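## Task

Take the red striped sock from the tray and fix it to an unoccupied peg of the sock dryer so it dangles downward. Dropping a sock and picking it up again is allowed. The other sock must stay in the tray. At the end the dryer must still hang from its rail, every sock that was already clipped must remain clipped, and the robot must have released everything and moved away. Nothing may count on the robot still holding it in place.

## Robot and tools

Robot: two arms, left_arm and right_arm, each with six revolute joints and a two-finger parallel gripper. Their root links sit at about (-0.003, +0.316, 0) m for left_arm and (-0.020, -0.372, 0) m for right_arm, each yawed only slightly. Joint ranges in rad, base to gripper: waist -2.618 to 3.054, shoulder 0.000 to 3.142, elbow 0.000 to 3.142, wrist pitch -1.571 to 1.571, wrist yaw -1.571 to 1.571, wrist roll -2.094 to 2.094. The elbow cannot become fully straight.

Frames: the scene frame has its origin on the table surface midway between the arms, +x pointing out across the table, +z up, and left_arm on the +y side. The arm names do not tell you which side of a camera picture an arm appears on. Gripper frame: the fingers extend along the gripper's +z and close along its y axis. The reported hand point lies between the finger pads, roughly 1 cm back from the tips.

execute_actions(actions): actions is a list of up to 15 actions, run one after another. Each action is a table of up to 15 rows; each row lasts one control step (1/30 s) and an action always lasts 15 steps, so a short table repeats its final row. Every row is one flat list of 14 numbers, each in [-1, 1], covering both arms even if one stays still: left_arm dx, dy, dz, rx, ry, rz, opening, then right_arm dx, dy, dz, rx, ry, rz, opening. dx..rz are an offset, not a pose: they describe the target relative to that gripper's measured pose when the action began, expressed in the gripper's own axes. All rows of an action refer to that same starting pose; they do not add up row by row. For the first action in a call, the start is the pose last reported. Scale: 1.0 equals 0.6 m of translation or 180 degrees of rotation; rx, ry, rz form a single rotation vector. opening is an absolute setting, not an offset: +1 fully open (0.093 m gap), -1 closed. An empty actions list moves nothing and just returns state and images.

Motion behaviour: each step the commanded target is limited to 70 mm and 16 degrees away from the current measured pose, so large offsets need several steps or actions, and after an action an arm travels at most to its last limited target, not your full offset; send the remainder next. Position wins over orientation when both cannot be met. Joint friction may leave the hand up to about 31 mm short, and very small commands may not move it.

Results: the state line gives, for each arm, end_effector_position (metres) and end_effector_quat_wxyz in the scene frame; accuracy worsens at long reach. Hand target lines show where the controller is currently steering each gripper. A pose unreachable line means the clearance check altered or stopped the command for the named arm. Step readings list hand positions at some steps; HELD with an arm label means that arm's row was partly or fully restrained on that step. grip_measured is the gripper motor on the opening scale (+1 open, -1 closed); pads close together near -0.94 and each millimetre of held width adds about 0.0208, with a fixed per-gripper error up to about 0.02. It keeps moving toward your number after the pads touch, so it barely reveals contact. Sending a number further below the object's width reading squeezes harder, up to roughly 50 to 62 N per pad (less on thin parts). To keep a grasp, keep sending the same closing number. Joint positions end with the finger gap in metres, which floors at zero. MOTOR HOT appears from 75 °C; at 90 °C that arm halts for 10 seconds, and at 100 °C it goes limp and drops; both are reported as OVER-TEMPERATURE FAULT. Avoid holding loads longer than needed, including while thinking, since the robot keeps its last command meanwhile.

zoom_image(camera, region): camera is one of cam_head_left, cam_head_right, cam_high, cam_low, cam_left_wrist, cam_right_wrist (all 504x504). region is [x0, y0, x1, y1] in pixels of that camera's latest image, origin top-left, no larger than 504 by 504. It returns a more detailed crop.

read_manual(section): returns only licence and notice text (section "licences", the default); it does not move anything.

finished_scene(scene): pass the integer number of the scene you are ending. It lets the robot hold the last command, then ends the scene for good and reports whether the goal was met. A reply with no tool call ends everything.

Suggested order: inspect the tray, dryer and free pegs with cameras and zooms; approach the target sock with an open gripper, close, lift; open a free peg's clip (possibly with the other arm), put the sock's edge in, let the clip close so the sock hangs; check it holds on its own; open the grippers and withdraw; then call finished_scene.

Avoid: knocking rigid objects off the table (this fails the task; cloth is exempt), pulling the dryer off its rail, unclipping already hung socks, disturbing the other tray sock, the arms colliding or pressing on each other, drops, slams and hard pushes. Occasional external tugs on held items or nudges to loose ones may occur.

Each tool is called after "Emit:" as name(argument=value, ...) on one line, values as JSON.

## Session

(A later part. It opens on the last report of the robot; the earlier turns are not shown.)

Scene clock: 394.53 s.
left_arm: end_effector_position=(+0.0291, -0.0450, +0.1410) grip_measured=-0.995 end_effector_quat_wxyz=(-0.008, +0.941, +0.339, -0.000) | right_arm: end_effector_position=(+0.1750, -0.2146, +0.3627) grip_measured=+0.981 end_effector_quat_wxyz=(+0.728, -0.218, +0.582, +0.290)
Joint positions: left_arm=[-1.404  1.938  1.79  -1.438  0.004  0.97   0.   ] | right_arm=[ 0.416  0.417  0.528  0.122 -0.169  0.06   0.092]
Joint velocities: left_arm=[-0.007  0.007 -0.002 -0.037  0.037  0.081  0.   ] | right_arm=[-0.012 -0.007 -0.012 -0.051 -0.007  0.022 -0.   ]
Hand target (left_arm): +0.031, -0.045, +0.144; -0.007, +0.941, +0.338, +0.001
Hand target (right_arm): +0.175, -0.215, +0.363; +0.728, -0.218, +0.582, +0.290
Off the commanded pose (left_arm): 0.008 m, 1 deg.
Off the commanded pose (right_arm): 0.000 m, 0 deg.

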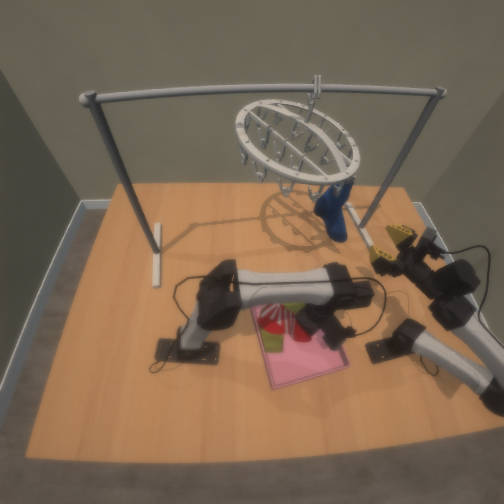

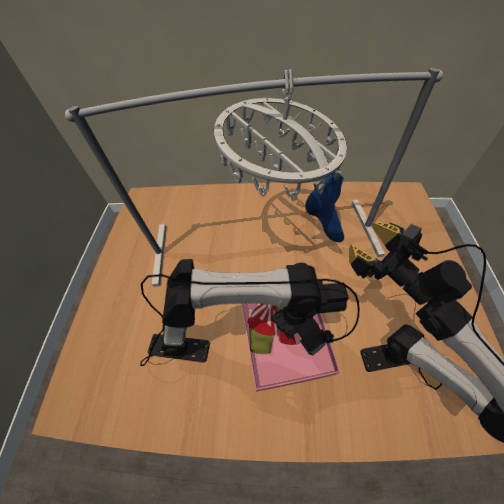

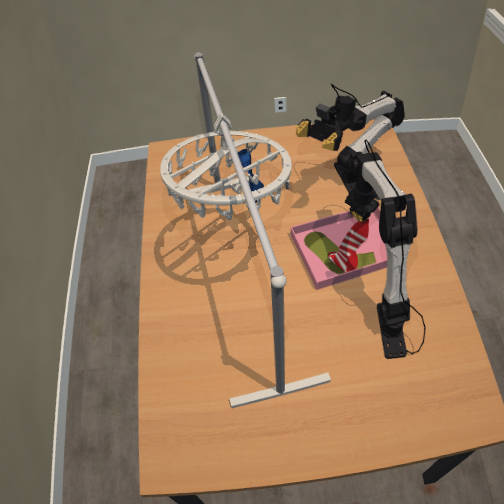

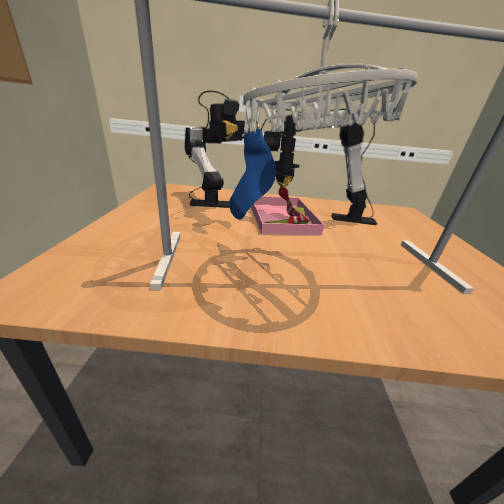

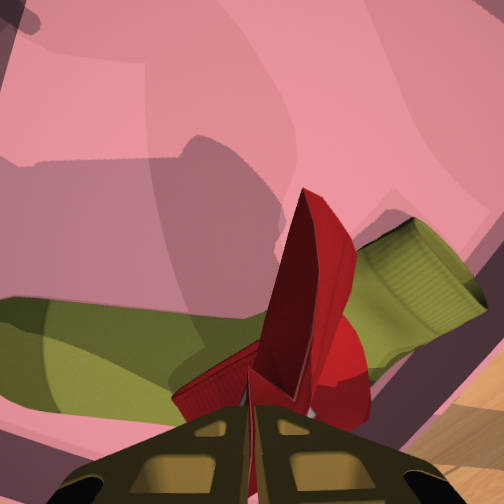

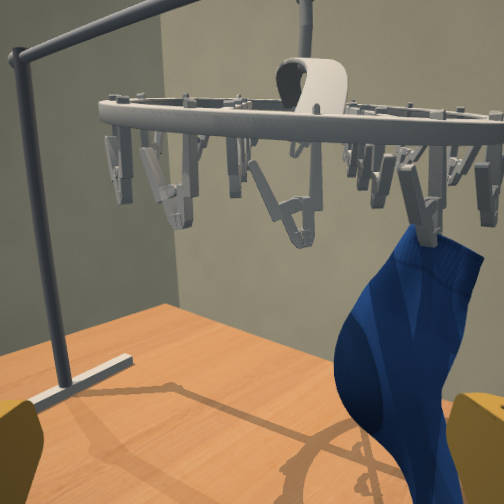

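Emit:
execute_actions(actions=[[[0.003,-0.002,-0.012,-0.006,-0.007,-0.012,-1, 0,0,0,0,0,0,1],[0.006,-0.003,-0.02,-0.013,-0.015,-0.023,-1, 0,0,0,0,0,0,1],[0.008,-0.005,-0.028,-0.019,-0.022,-0.035,-1, 0,0,0,0,0,0,1],[0.011,-0.006,-0.036,-0.026,-0.029,-0.047,-1, 0,0,0,0,0,0,1],[0.014,-0.008,-0.044,-0.032,-0.036,-0.059,-1, 0,0,0,0,0,0,1],[0.017,-0.009,-0.052,-0.039,-0.044,-0.07,-1, 0,0,0,0,0,0,1],[0.019,-0.011,-0.061,-0.045,-0.051,-0.082,-1, 0,0,0,0,0,0,1],[0.022,-0.012,-0.07,-0.052,-0.058,-0.094,-1, 0,0,0,0,0,0,1],[0.025,-0.014,-0.079,-0.058,-0.065,-0.106,-1, 0,0,0,0,0,0,1],[0.028,-0.015,-0.087,-0.065,-0.073,-0.117,-1, 0,0,0,0,0,0,1],[0.03,-0.017,-0.096,-0.071,-0.08,-0.129,-1, 0,0,0,0,0,0,1],[0.033,-0.018,-0.105,-0.077,-0.087,-0.141,-1, 0,0,0,0,0,0,1],[0.036,-0.02,-0.114,-0.084,-0.094,-0.153,-1, 0,0,0,0,0,0,1],[0.039,-0.021,-0.122,-0.09,-0.102,-0.164,-1, 0,0,0,0,0,0,1],[0.042,-0.023,-0.131,-0.097,-0.109,-0.176,-1, 0,0,0,0,0,0,1]]])

Scene clock: 417.27 s.
left_arm: end_effector_position=(+0.0357, -0.0167, +0.2130) grip_measured=-0.995 end_effector_quat_wxyz=(+0.140, +0.847, +0.506, -0.081) | right_arm: end_effector_position=(+0.1750, -0.2146, +0.3627) grip_measured=+0.981 end_effector_quat_wxyz=(+0.728, -0.218, +0.582, +0.290)
Joint positions: left_arm=[-1.359  1.548  1.57  -1.269  0.039  0.623  0.   ] | right_arm=[ 0.416  0.417  0.528  0.122 -0.169  0.06   0.092]
Joint velocities: left_arm=[ 0.027 -0.823 -0.515  0.447 -0.037 -0.974  0.   ] | right_arm=[ 0.017 -0.007  0.002 -0.022 -0.022  0.007 -0.001]
Hand target (left_arm): +0.039, -0.020, +0.222; +0.175, +0.799, +0.565, -0.110
Hand target (right_arm): +0.175, -0.215, +0.363; +0.728, -0.218, +0.582, +0.290
Off the commanded pose (left_arm): 0.009 m, 12 deg.
Off the commanded pose (right_arm): 0.000 m, 0 deg.
Step readings (end_effector_position):
0: left_arm (+0.0291, -0.0450, +0.1410) | right_arm (+0.1750, -0.2146, +0.3627)
1: left_arm (+0.0291, -0.0450, +0.1410) | right_arm (+0.1750, -0.2146, +0.3627)
2: left_arm (+0.0289, -0.0451, +0.1415) | right_arm (+0.1750, -0.2146, +0.3627)
4: left_arm (+0.0289, -0.0425, +0.1448) | right_arm (+0.1750, -0.2146, +0.3627)
8: left_arm (+0.0322, -0.0309, +0.1664) | right_arm (+0.1750, -0.2146, +0.3627)
15: end_effector_position above

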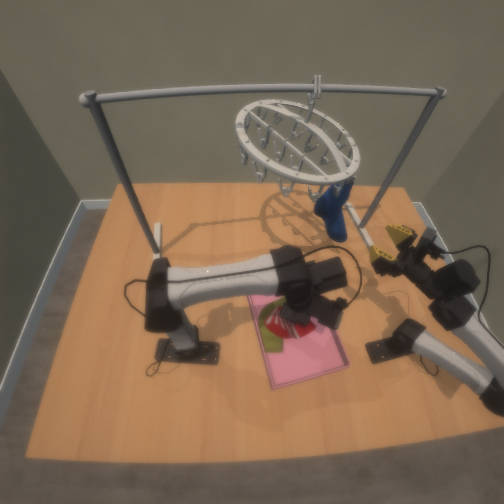

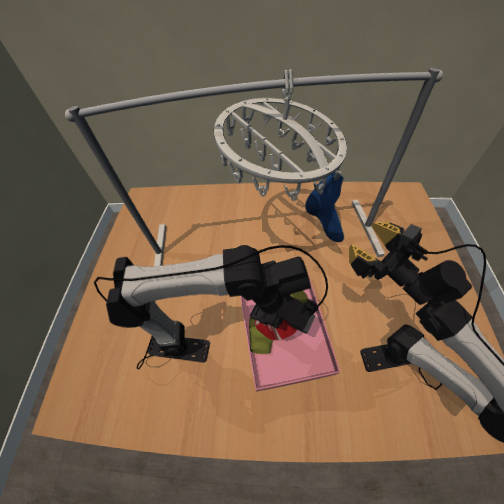

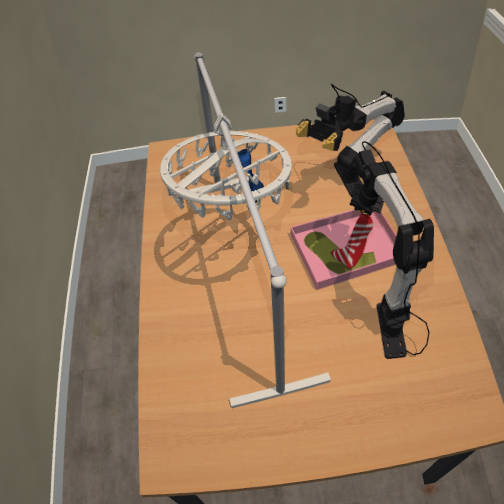

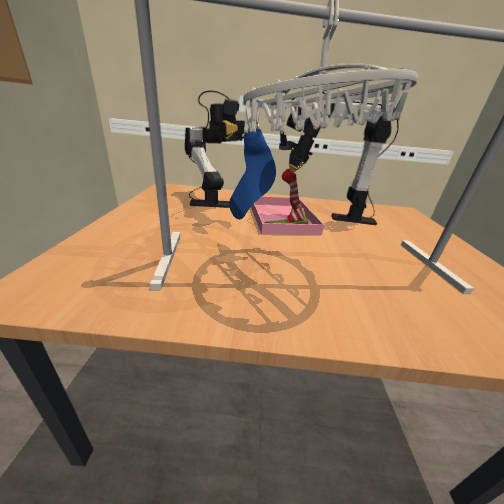

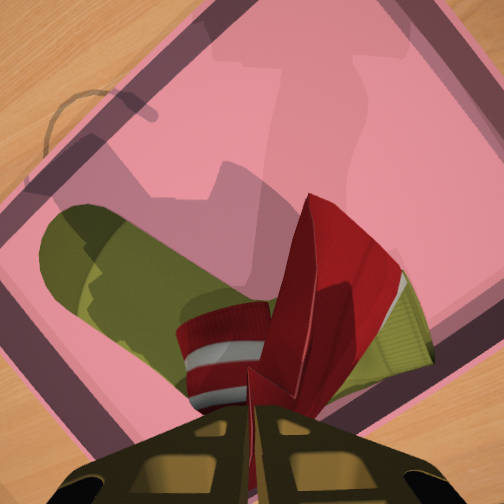

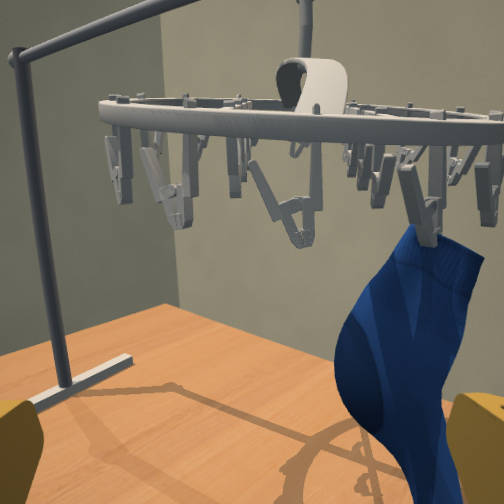

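Emit:
execute_actions(actions=[])

Scene clock: 418.30 s.
left_arm: end_effector_position=(+0.0364, -0.0202, +0.2263) grip_measured=-0.995 end_effector_quat_wxyz=(+0.174, +0.803, +0.559, -0.111) | right_arm: end_effector_position=(+0.1750, -0.2146, +0.3627) grip_measured=+0.981 end_effector_quat_wxyz=(+0.728, -0.218, +0.582, +0.290)
Joint positions: left_arm=[-1.359  1.49   1.537 -1.203  0.039  0.481  0.   ] | right_arm=[ 0.416  0.417  0.528  0.122 -0.169  0.06   0.092]
Joint velocities: left_arm=[ 0.002 -0.007  0.007 -0.022  0.037 -0.022  0.   ] | right_arm=[ 0.012 -0.007 -0.012 -0.037 -0.022 -0.066 -0.001]
Hand target (left_arm): +0.039, -0.020, +0.222; +0.175, +0.799, +0.565, -0.110
Hand target (right_arm): +0.175, -0.215, +0.363; +0.728, -0.218, +0.582, +0.290
Off the commanded pose (left_arm): 0.008 m, 3 deg.
Off the commanded pose (right_arm): 0.000 m, 0 deg.

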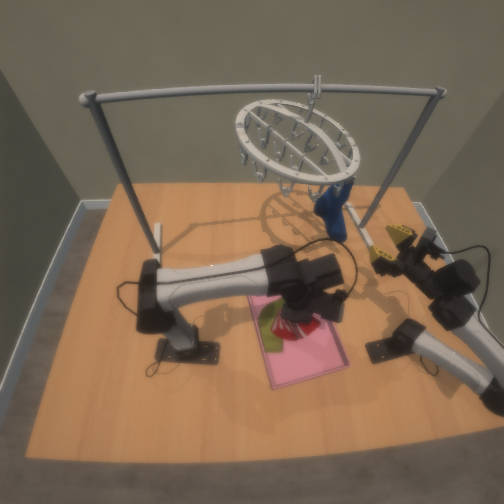

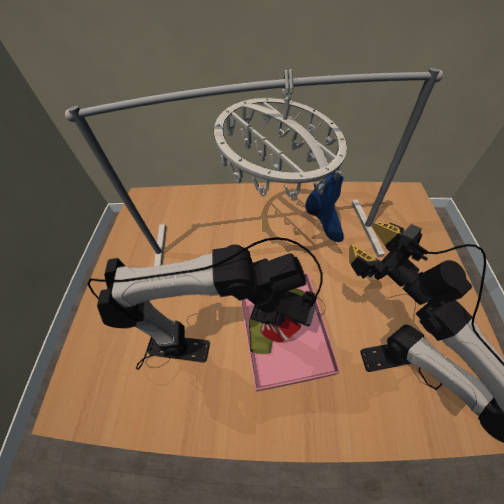

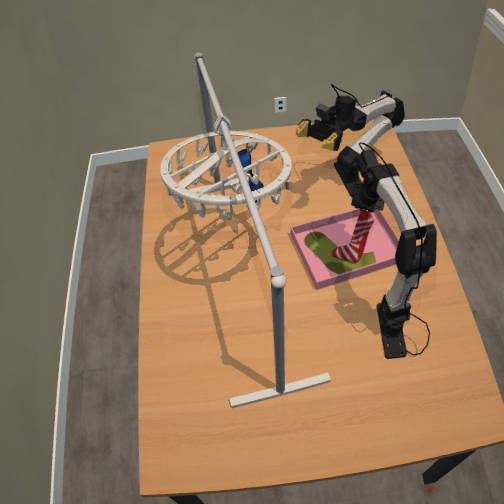

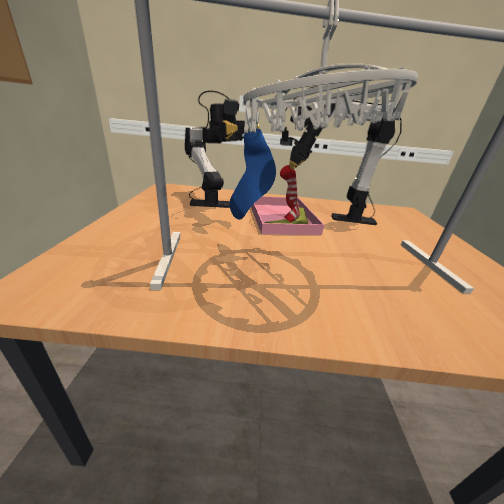

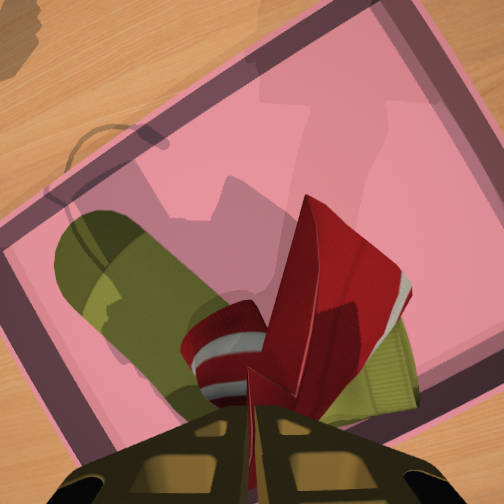

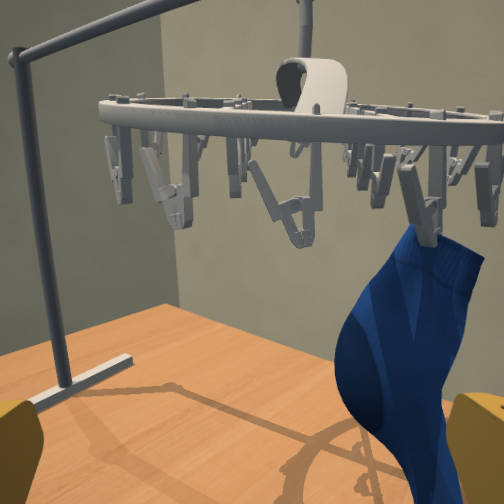

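Emit:
execute_actions(actions=[[[0.001,0.005,-0.007,-0.006,-0.012,-0.01,-1, 0,0,0,0,0,0,1],[0.002,0.011,-0.014,-0.013,-0.025,-0.02,-1, 0,0,0,0,0,0,1],[0.002,0.016,-0.022,-0.019,-0.037,-0.03,-1, 0,0,0,0,0,0,1],[0.003,0.021,-0.029,-0.025,-0.049,-0.039,-1, 0,0,0,0,0,0,1],[0.004,0.026,-0.036,-0.032,-0.062,-0.049,-1, 0,0,0,0,0,0,1],[0.005,0.032,-0.043,-0.038,-0.074,-0.059,-1, 0,0,0,0,0,0,1],[0.006,0.037,-0.05,-0.044,-0.086,-0.069,-1, 0,0,0,0,0,0,1],[0.006,0.042,-0.057,-0.051,-0.098,-0.079,-1, 0,0,0,0,0,0,1],[0.007,0.047,-0.065,-0.057,-0.111,-0.089,-1, 0,0,0,0,0,0,1],[0.008,0.053,-0.072,-0.063,-0.123,-0.099,-1, 0,0,0,0,0,0,1],[0.009,0.058,-0.079,-0.07,-0.135,-0.109,-1, 0,0,0,0,0,0,1],[0.01,0.063,-0.086,-0.076,-0.148,-0.118,-1, 0,0,0,0,0,0,1],[0.01,0.068,-0.093,-0.082,-0.16,-0.128,-1, 0,0,0,0,0,0,1],[0.011,0.074,-0.1,-0.089,-0.172,-0.138,-1, 0,0,0,0,0,0,1],[0.012,0.079,-0.108,-0.095,-0.185,-0.148,-1, 0,0,0,0,0,0,1]]])

Scene clock: 429.70 s.
left_arm: end_effector_position=(+0.0699, +0.0096, +0.2743) grip_measured=-0.995 end_effector_quat_wxyz=(+0.339, +0.642, +0.646, -0.234) | right_arm: end_effector_position=(+0.1750, -0.2146, +0.3627) grip_measured=+0.981 end_effector_quat_wxyz=(+0.728, -0.218, +0.582, +0.290)
Joint positions: left_arm=[-1.229  1.084  1.199 -0.837  0.06   0.232  0.   ] | right_arm=[ 0.416  0.417  0.528  0.122 -0.169  0.06   0.092]
Joint velocities: left_arm=[ 0.183 -0.74  -0.74   0.96  -0.022 -0.769  0.   ] | right_arm=[-0.002  0.007 -0.012 -0.007  0.051  0.022 -0.   ]
Hand target (left_arm): +0.080, +0.001, +0.294; +0.389, +0.578, +0.660, -0.283
Hand target (right_arm): +0.175, -0.215, +0.363; +0.728, -0.218, +0.582, +0.290
Off the commanded pose (left_arm): 0.024 m, 14 deg; orientation clipped at the last step of the last action.
Off the commanded pose (right_arm): 0.000 m, 0 deg.
Step readings (end_effector_position):
0: left_arm (+0.0364, -0.0202, +0.2263) | right_arm (+0.1750, -0.2146, +0.3627)
1: left_arm (+0.0364, -0.0204, +0.2266) | right_arm (+0.1750, -0.2146, +0.3627)
2: left_arm (+0.0368, -0.0209, +0.2271) | right_arm (+0.1750, -0.2146, +0.3627)
4: left_arm (+0.0404, -0.0174, +0.2287) | right_arm (+0.1750, -0.2146, +0.3627)
8: left_arm (+0.0528, -0.0028, +0.2422) | right_arm (+0.1750, -0.2146, +0.3627)
15: end_effector_position above

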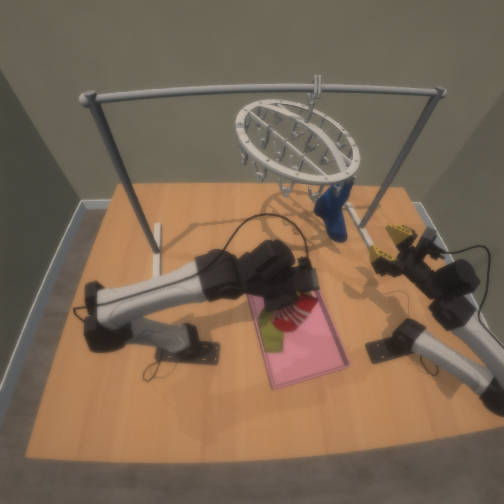

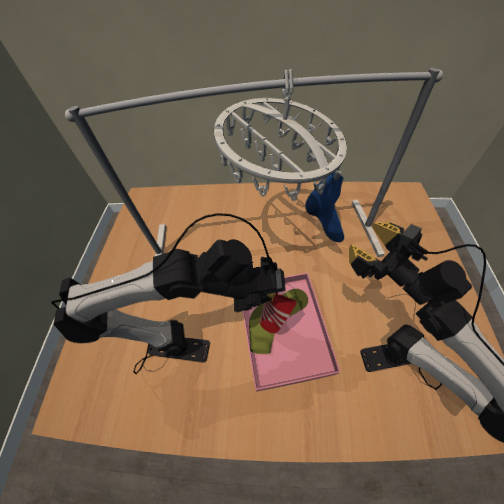

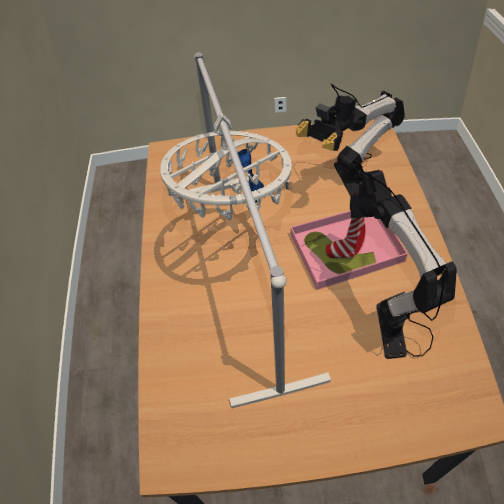

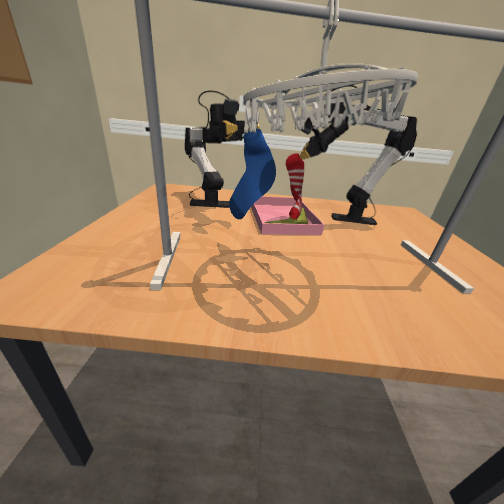

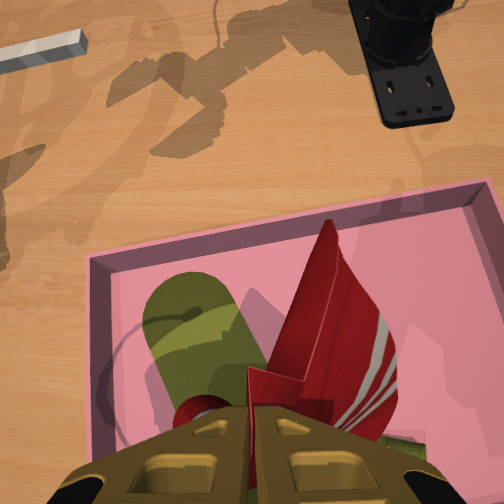

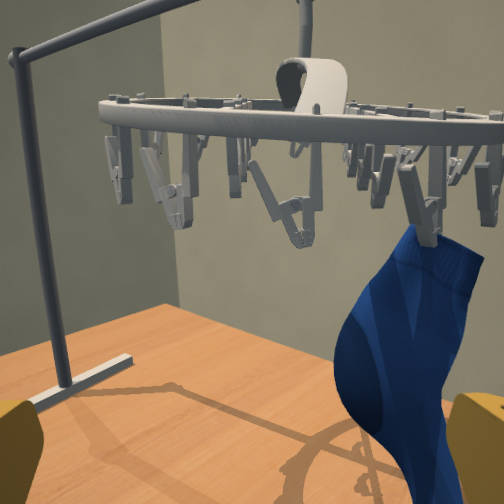

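Emit:
execute_actions(actions=[])

Scene clock: 430.40 s.
left_arm: end_effector_position=(+0.0769, -0.0003, +0.2956) grip_measured=-0.995 end_effector_quat_wxyz=(+0.382, +0.585, +0.657, -0.282) | right_arm: end_effector_position=(+0.1750, -0.2146, +0.3627) grip_measured=+0.981 end_effector_quat_wxyz=(+0.728, -0.218, +0.582, +0.290)
Joint positions: left_arm=[-1.217  1.043  1.156 -0.695  0.058  0.13   0.   ] | right_arm=[ 0.416  0.417  0.528  0.122 -0.169  0.06   0.092]
Joint velocities: left_arm=[ 0.022  0.017 -0.012  0.037 -0.081 -0.007  0.   ] | right_arm=[-0.012 -0.002 -0.017 -0.007  0.037 -0.022  0.   ]
Hand target (left_arm): +0.080, +0.001, +0.294; +0.389, +0.578, +0.660, -0.283
Hand target (right_arm): +0.175, -0.215, +0.363; +0.728, -0.218, +0.582, +0.290
Off the commanded pose (left_arm): 0.008 m, 5 deg; orientation clipped at the last step of the last action.
Off the commanded pose (right_arm): 0.000 m, 0 deg.

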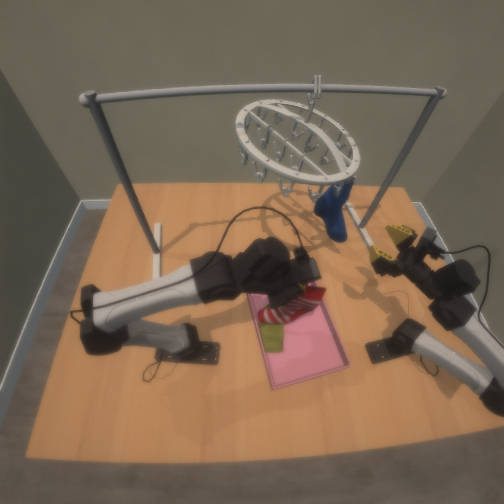

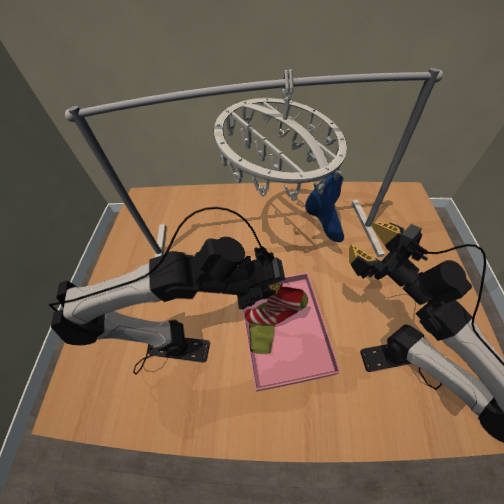

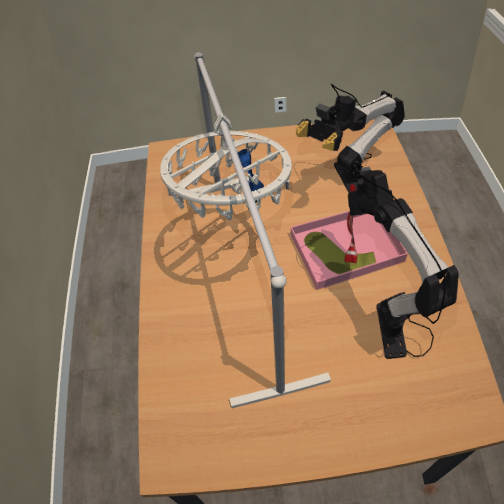

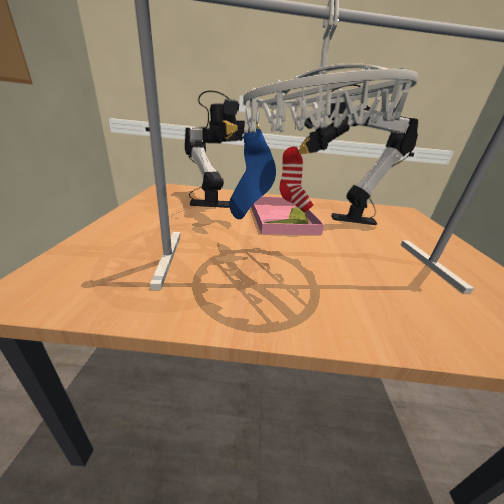

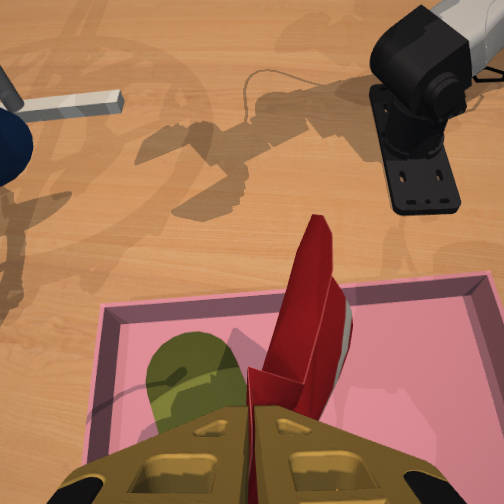

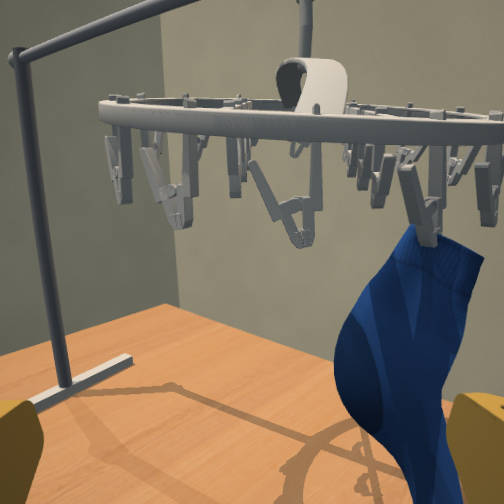

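Emit:
zoom_image(camera="cam_low", region=[260, 110, 360, 230])

Emit:
zoom_image(camera="cam_left_wrist", region=[180, 190, 400, 440])

Region (260, 110, 360, 230) of cam_low's 504x504 image, scaled by 4.200, with more detail than that image has.

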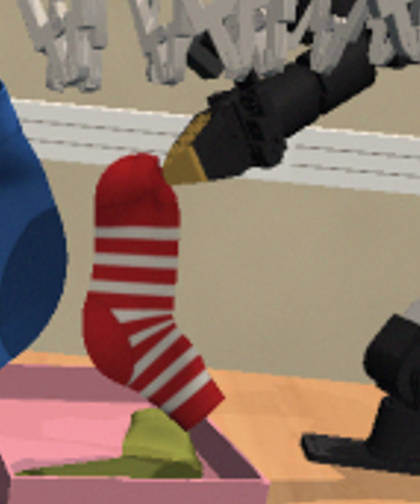

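Region (180, 190, 400, 440) of cam_left_wrist's 504x504 image, scaled by 2.016, with more detail than that image has; it fills the left 444 columns of this view, and the rest is white.

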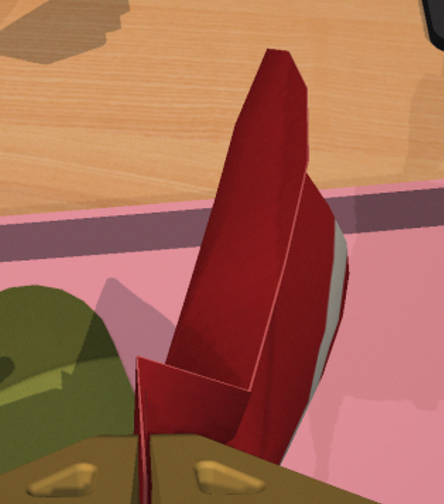

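Emit:
execute_actions(actions=[[[0.002,0.012,-0.005,-0.009,-0.014,-0.004,-1, -0.002,0.008,0.011,0.012,0.005,-0.002,0.95],[0.005,0.024,-0.009,-0.018,-0.027,-0.008,-1, -0.005,0.017,0.021,0.024,0.009,-0.004,0.9],[0.007,0.036,-0.014,-0.027,-0.041,-0.012,-1, -0.007,0.025,0.032,0.036,0.014,-0.005,0.85],[0.009,0.048,-0.019,-0.036,-0.054,-0.016,-1, -0.01,0.034,0.043,0.048,0.018,-0.007,0.8],[0.011,0.06,-0.023,-0.045,-0.068,-0.02,-1, -0.012,0.042,0.053,0.06,0.023,-0.009,0.75],[0.014,0.072,-0.028,-0.054,-0.082,-0.024,-1, -0.015,0.05,0.064,0.072,0.028,-0.011,0.7],[0.016,0.084,-0.033,-0.063,-0.095,-0.028,-1, -0.017,0.059,0.075,0.084,0.032,-0.013,0.65],[0.018,0.095,-0.037,-0.073,-0.109,-0.032,-1, -0.02,0.067,0.085,0.095,0.037,-0.014,0.6],[0.02,0.107,-0.042,-0.082,-0.122,-0.036,-1, -0.022,0.076,0.096,0.107,0.041,-0.016,0.55],[0.023,0.119,-0.047,-0.091,-0.136,-0.04,-1, -0.025,0.084,0.107,0.119,0.046,-0.018,0.5],[0.025,0.131,-0.051,-0.1,-0.15,-0.044,-1, -0.027,0.092,0.117,0.131,0.051,-0.02,0.45],[0.027,0.143,-0.056,-0.109,-0.163,-0.048,-1, -0.03,0.101,0.128,0.143,0.055,-0.022,0.4],[0.029,0.155,-0.061,-0.118,-0.177,-0.052,-1, -0.032,0.109,0.139,0.155,0.06,-0.023,0.35],[0.032,0.167,-0.065,-0.127,-0.19,-0.056,-1, -0.035,0.118,0.149,0.167,0.064,-0.025,0.3],[0.034,0.179,-0.07,-0.136,-0.204,-0.06,-1, -0.037,0.126,0.16,0.179,0.069,-0.027,0.25]]])

Scene clock: 441.63 s.
left_arm: end_effector_position=(+0.1561, +0.0634, +0.2841) grip_measured=-0.995 end_effector_quat_wxyz=(+0.557, +0.406, +0.664, -0.290) | right_arm: end_effector_position=(+0.1692, -0.1014, +0.3957) grip_measured=+0.276 end_effector_quat_wxyz=(+0.691, -0.221, +0.642, +0.248)
Joint positions: left_arm=[-0.908  0.684  0.663 -0.193  0.043  0.077  0.   ] | right_arm=[ 1.083  0.899  0.881  0.11   0.553 -0.035  0.058]
Joint velocities: left_arm=[ 0.789 -0.305 -0.789  1.326  0.037 -0.183  0.   ] | right_arm=[ 0.759  1.282  1.077  0.007  1.473 -0.037 -0.048]
Hand target (left_arm): +0.169, +0.070, +0.312; +0.620, +0.352, +0.626, -0.317
Hand target (right_arm): +0.183, -0.104, +0.405; +0.704, -0.166, +0.665, +0.184
Off the commanded pose (left_arm): 0.032 m, 18 deg; orientation clipped at the last step of the last action.
Off the commanded pose (right_arm): 0.024 m, 29 deg; orientation clipped at the last step of the last action.
Step readings (end_effector_position):
0: left_arm (+0.0769, -0.0004, +0.2957) | right_arm (+0.1750, -0.2146, +0.3627)
1: left_arm (+0.0774, -0.0004, +0.2959) | right_arm (+0.1751, -0.2138, +0.3625)
2: left_arm (+0.0794, +0.0004, +0.2957) | right_arm (+0.1728, -0.2088, +0.3623)
4: left_arm (+0.0875, +0.0079, +0.2920) | right_arm (+0.1659, -0.1907, +0.3648)
8: left_arm (+0.1099, +0.0320, +0.2838) | right_arm (+0.1598, -0.1543, +0.3756)
15: end_effector_position above

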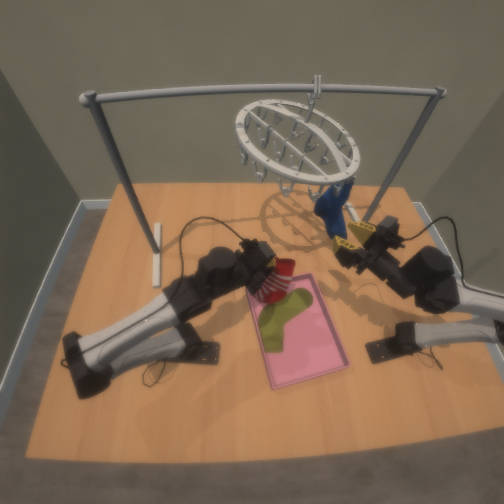

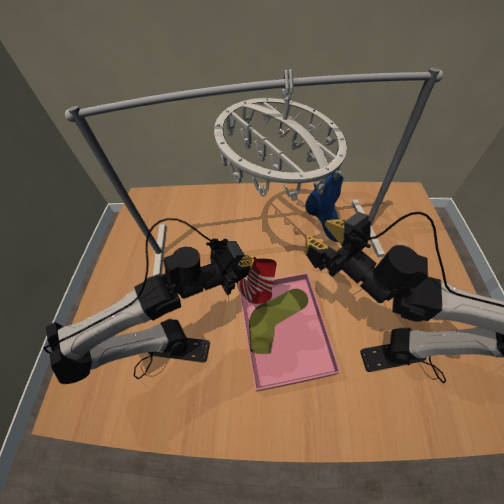

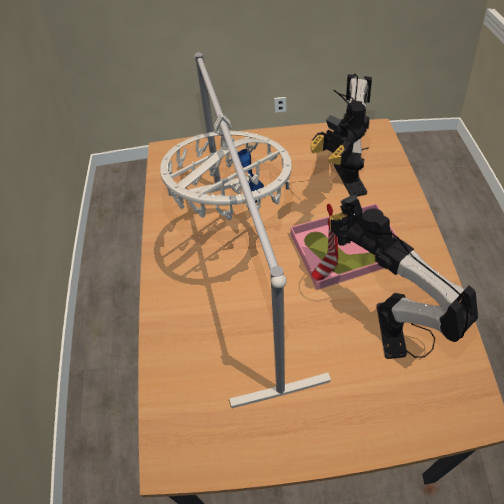

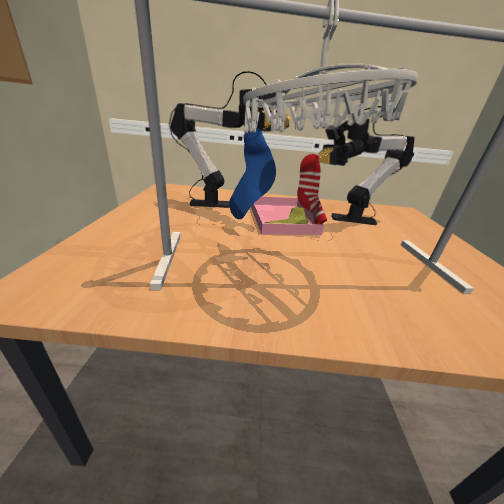

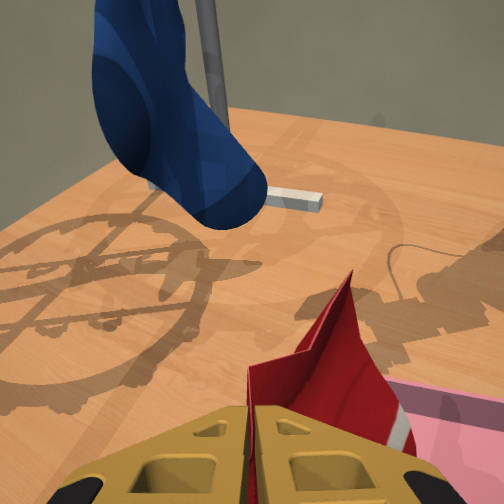

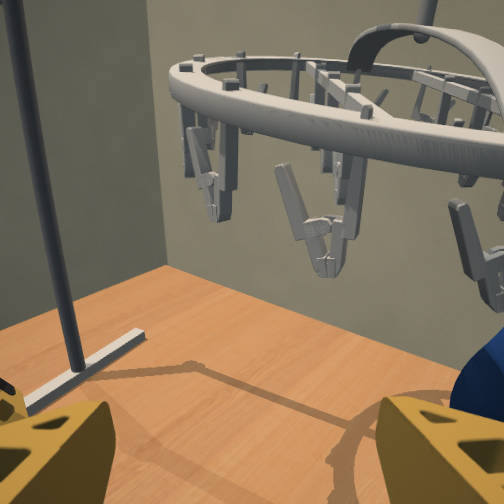

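Emit:
execute_actions(actions=[])

Scene clock: 442.23 s.
left_arm: end_effector_position=(+0.1694, +0.0662, +0.3084) grip_measured=-0.995 end_effector_quat_wxyz=(+0.610, +0.359, +0.634, -0.312) | right_arm: end_effector_position=(+0.1840, -0.1036, +0.3951) grip_measured=+0.253 end_effector_quat_wxyz=(+0.700, -0.171, +0.669, +0.183)
Joint positions: left_arm=[-0.864  0.672  0.614 -0.004  0.047  0.046  0.   ] | right_arm=[ 1.126  0.984  0.938  0.112  0.767 -0.04   0.057]
Joint velocities: left_arm=[-0.002  0.002 -0.002 -0.037 -0.037 -0.066  0.   ] | right_arm=[-0.032  0.002  0.002  0.066  0.081 -0.007 -0.001]
Hand target (left_arm): +0.169, +0.070, +0.312; +0.620, +0.352, +0.626, -0.317
Hand target (right_arm): +0.183, -0.104, +0.404; +0.704, -0.166, +0.665, +0.184
Off the commanded pose (left_arm): 0.007 m, 9 deg; orientation clipped at the last step of the last action.
Off the commanded pose (right_arm): 0.014 m, 19 deg; orientation clipped at the last step of the last action.

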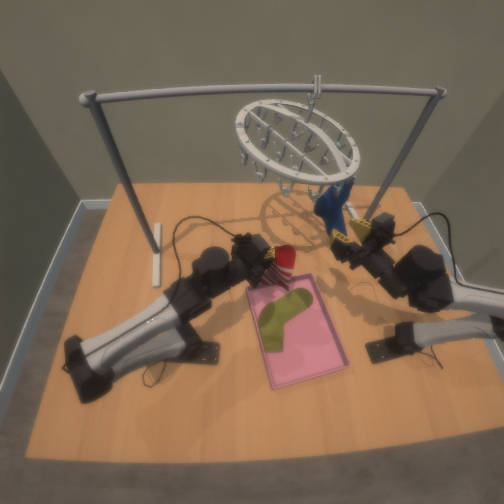

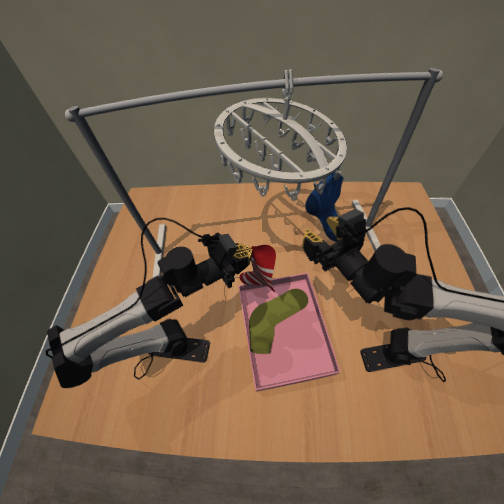

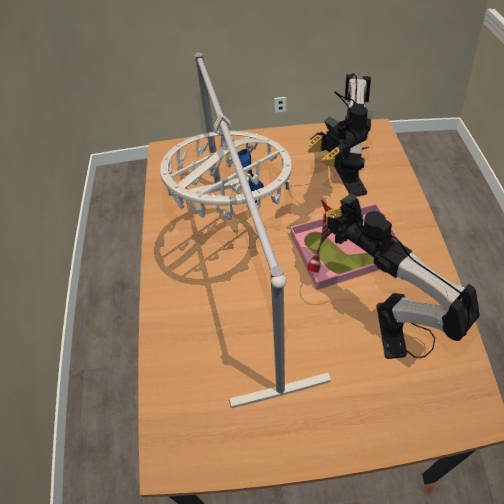

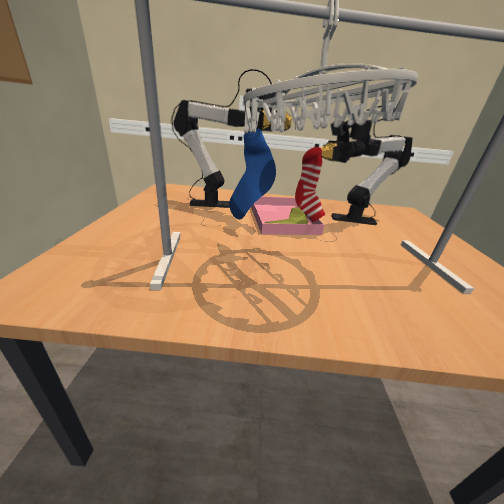

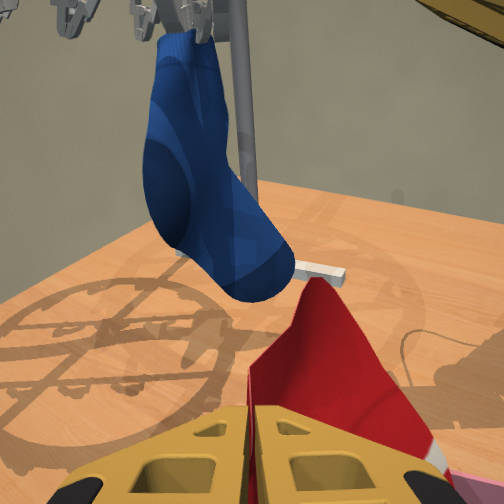

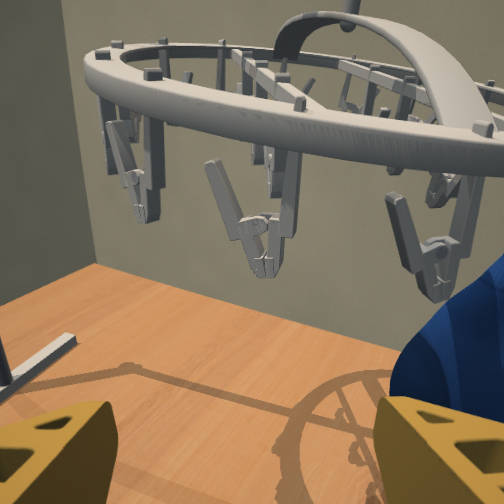

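Emit:
execute_actions(actions=[])

Emit:
zoom_image(camera="cam_low", region=[270, 120, 370, 235])

Emit:
zoom_image(camera="cam_head_right", region=[190, 220, 310, 310])

Emit:
zoom_image(camera="cam_high", region=[290, 180, 390, 290])

Scene clock: 446.70 s.
left_arm: end_effector_position=(+0.1694, +0.0662, +0.3090) grip_measured=-0.995 end_effector_quat_wxyz=(+0.611, +0.359, +0.633, -0.312) | right_arm: end_effector_position=(+0.1844, -0.1042, +0.3951) grip_measured=+0.253 end_effector_quat_wxyz=(+0.701, -0.169, +0.669, +0.182)
Joint positions: left_arm=[-0.864  0.672  0.614 -0.001  0.047  0.046  0.   ] | right_arm=[ 1.126  0.984  0.938  0.112  0.771 -0.04   0.057]
Joint velocities: left_arm=[ 0.002  0.027 -0.002  0.022 -0.022  0.022  0.   ] | right_arm=[ 0.022 -0.002 -0.027 -0.081 -0.037 -0.051 -0.001]
Hand target (left_arm): +0.169, +0.070, +0.312; +0.620, +0.352, +0.626, -0.317
Hand target (right_arm): +0.183, -0.104, +0.404; +0.704, -0.166, +0.665, +0.184
Off the commanded pose (left_arm): 0.007 m, 9 deg; orientation clipped at the last step of the last action.
Off the commanded pose (right_arm): 0.014 m, 19 deg; orientation clipped at the last step of the last action.

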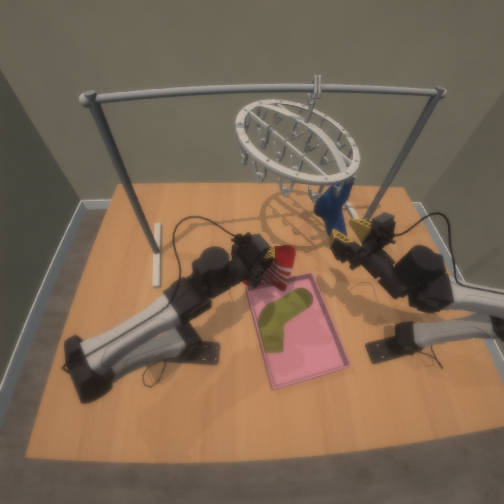

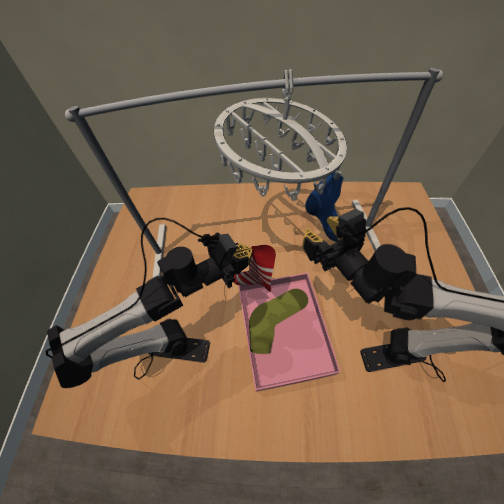

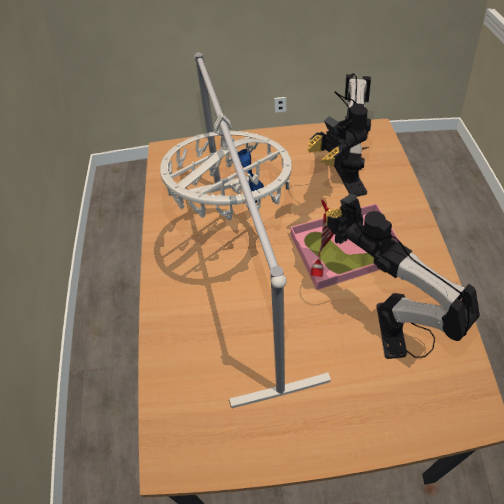

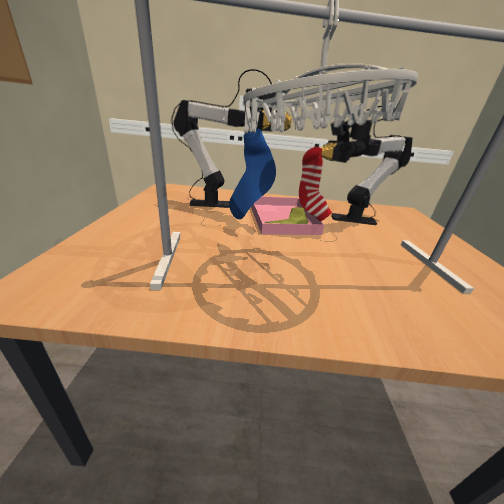

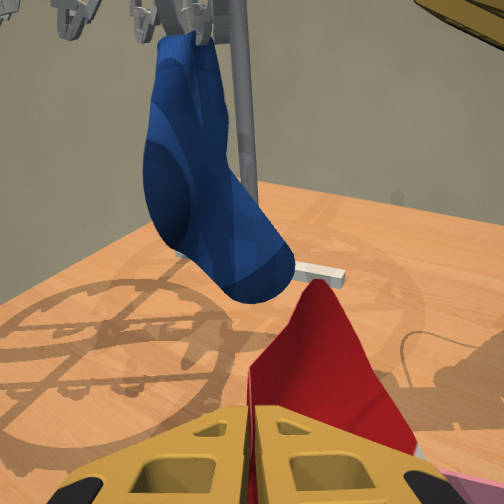

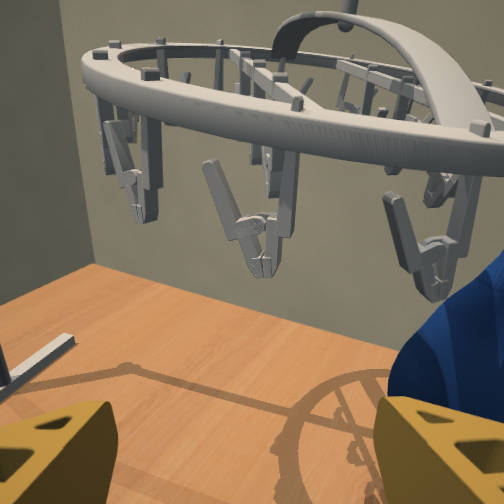

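Region (270, 120, 370, 235) of cam_low's 504x504 image, scaled by 4.383, with more detail than that image has; it fills the left 438 columns of this view, and the rest is white.

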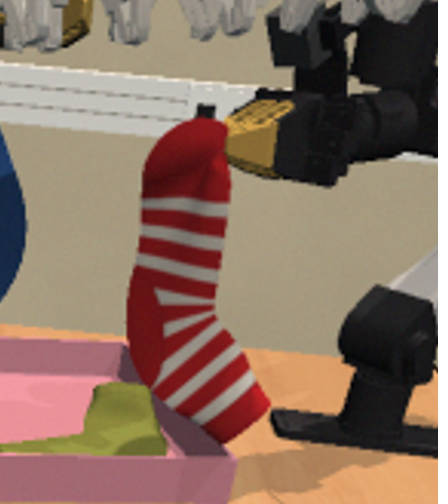

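Region (190, 220, 310, 310) of cam_head_right's 504x504 image, scaled by 4.200, with more detail than that image has; it fills the top 378 rows of this view, and the rest is white.

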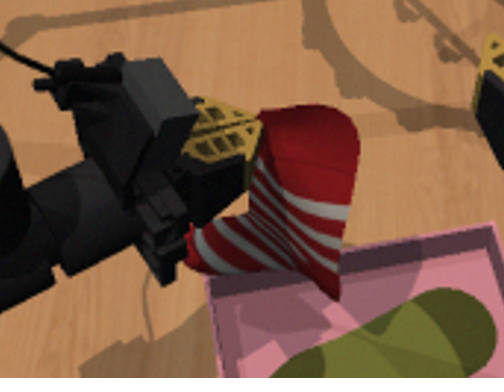

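Region (290, 180, 390, 290) of cam_high's 504x504 image, scaled by 4.582, with more detail than that image has; it fills the left 458 columns of this view, and the rest is white.

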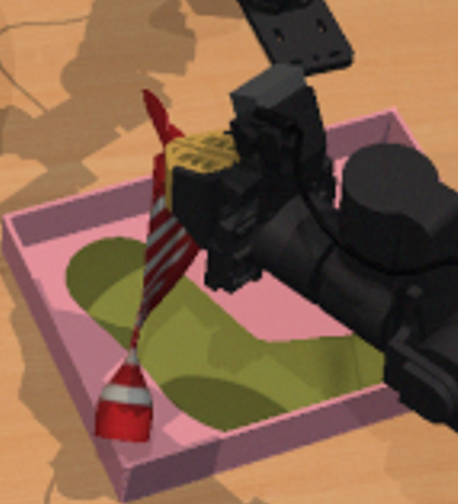

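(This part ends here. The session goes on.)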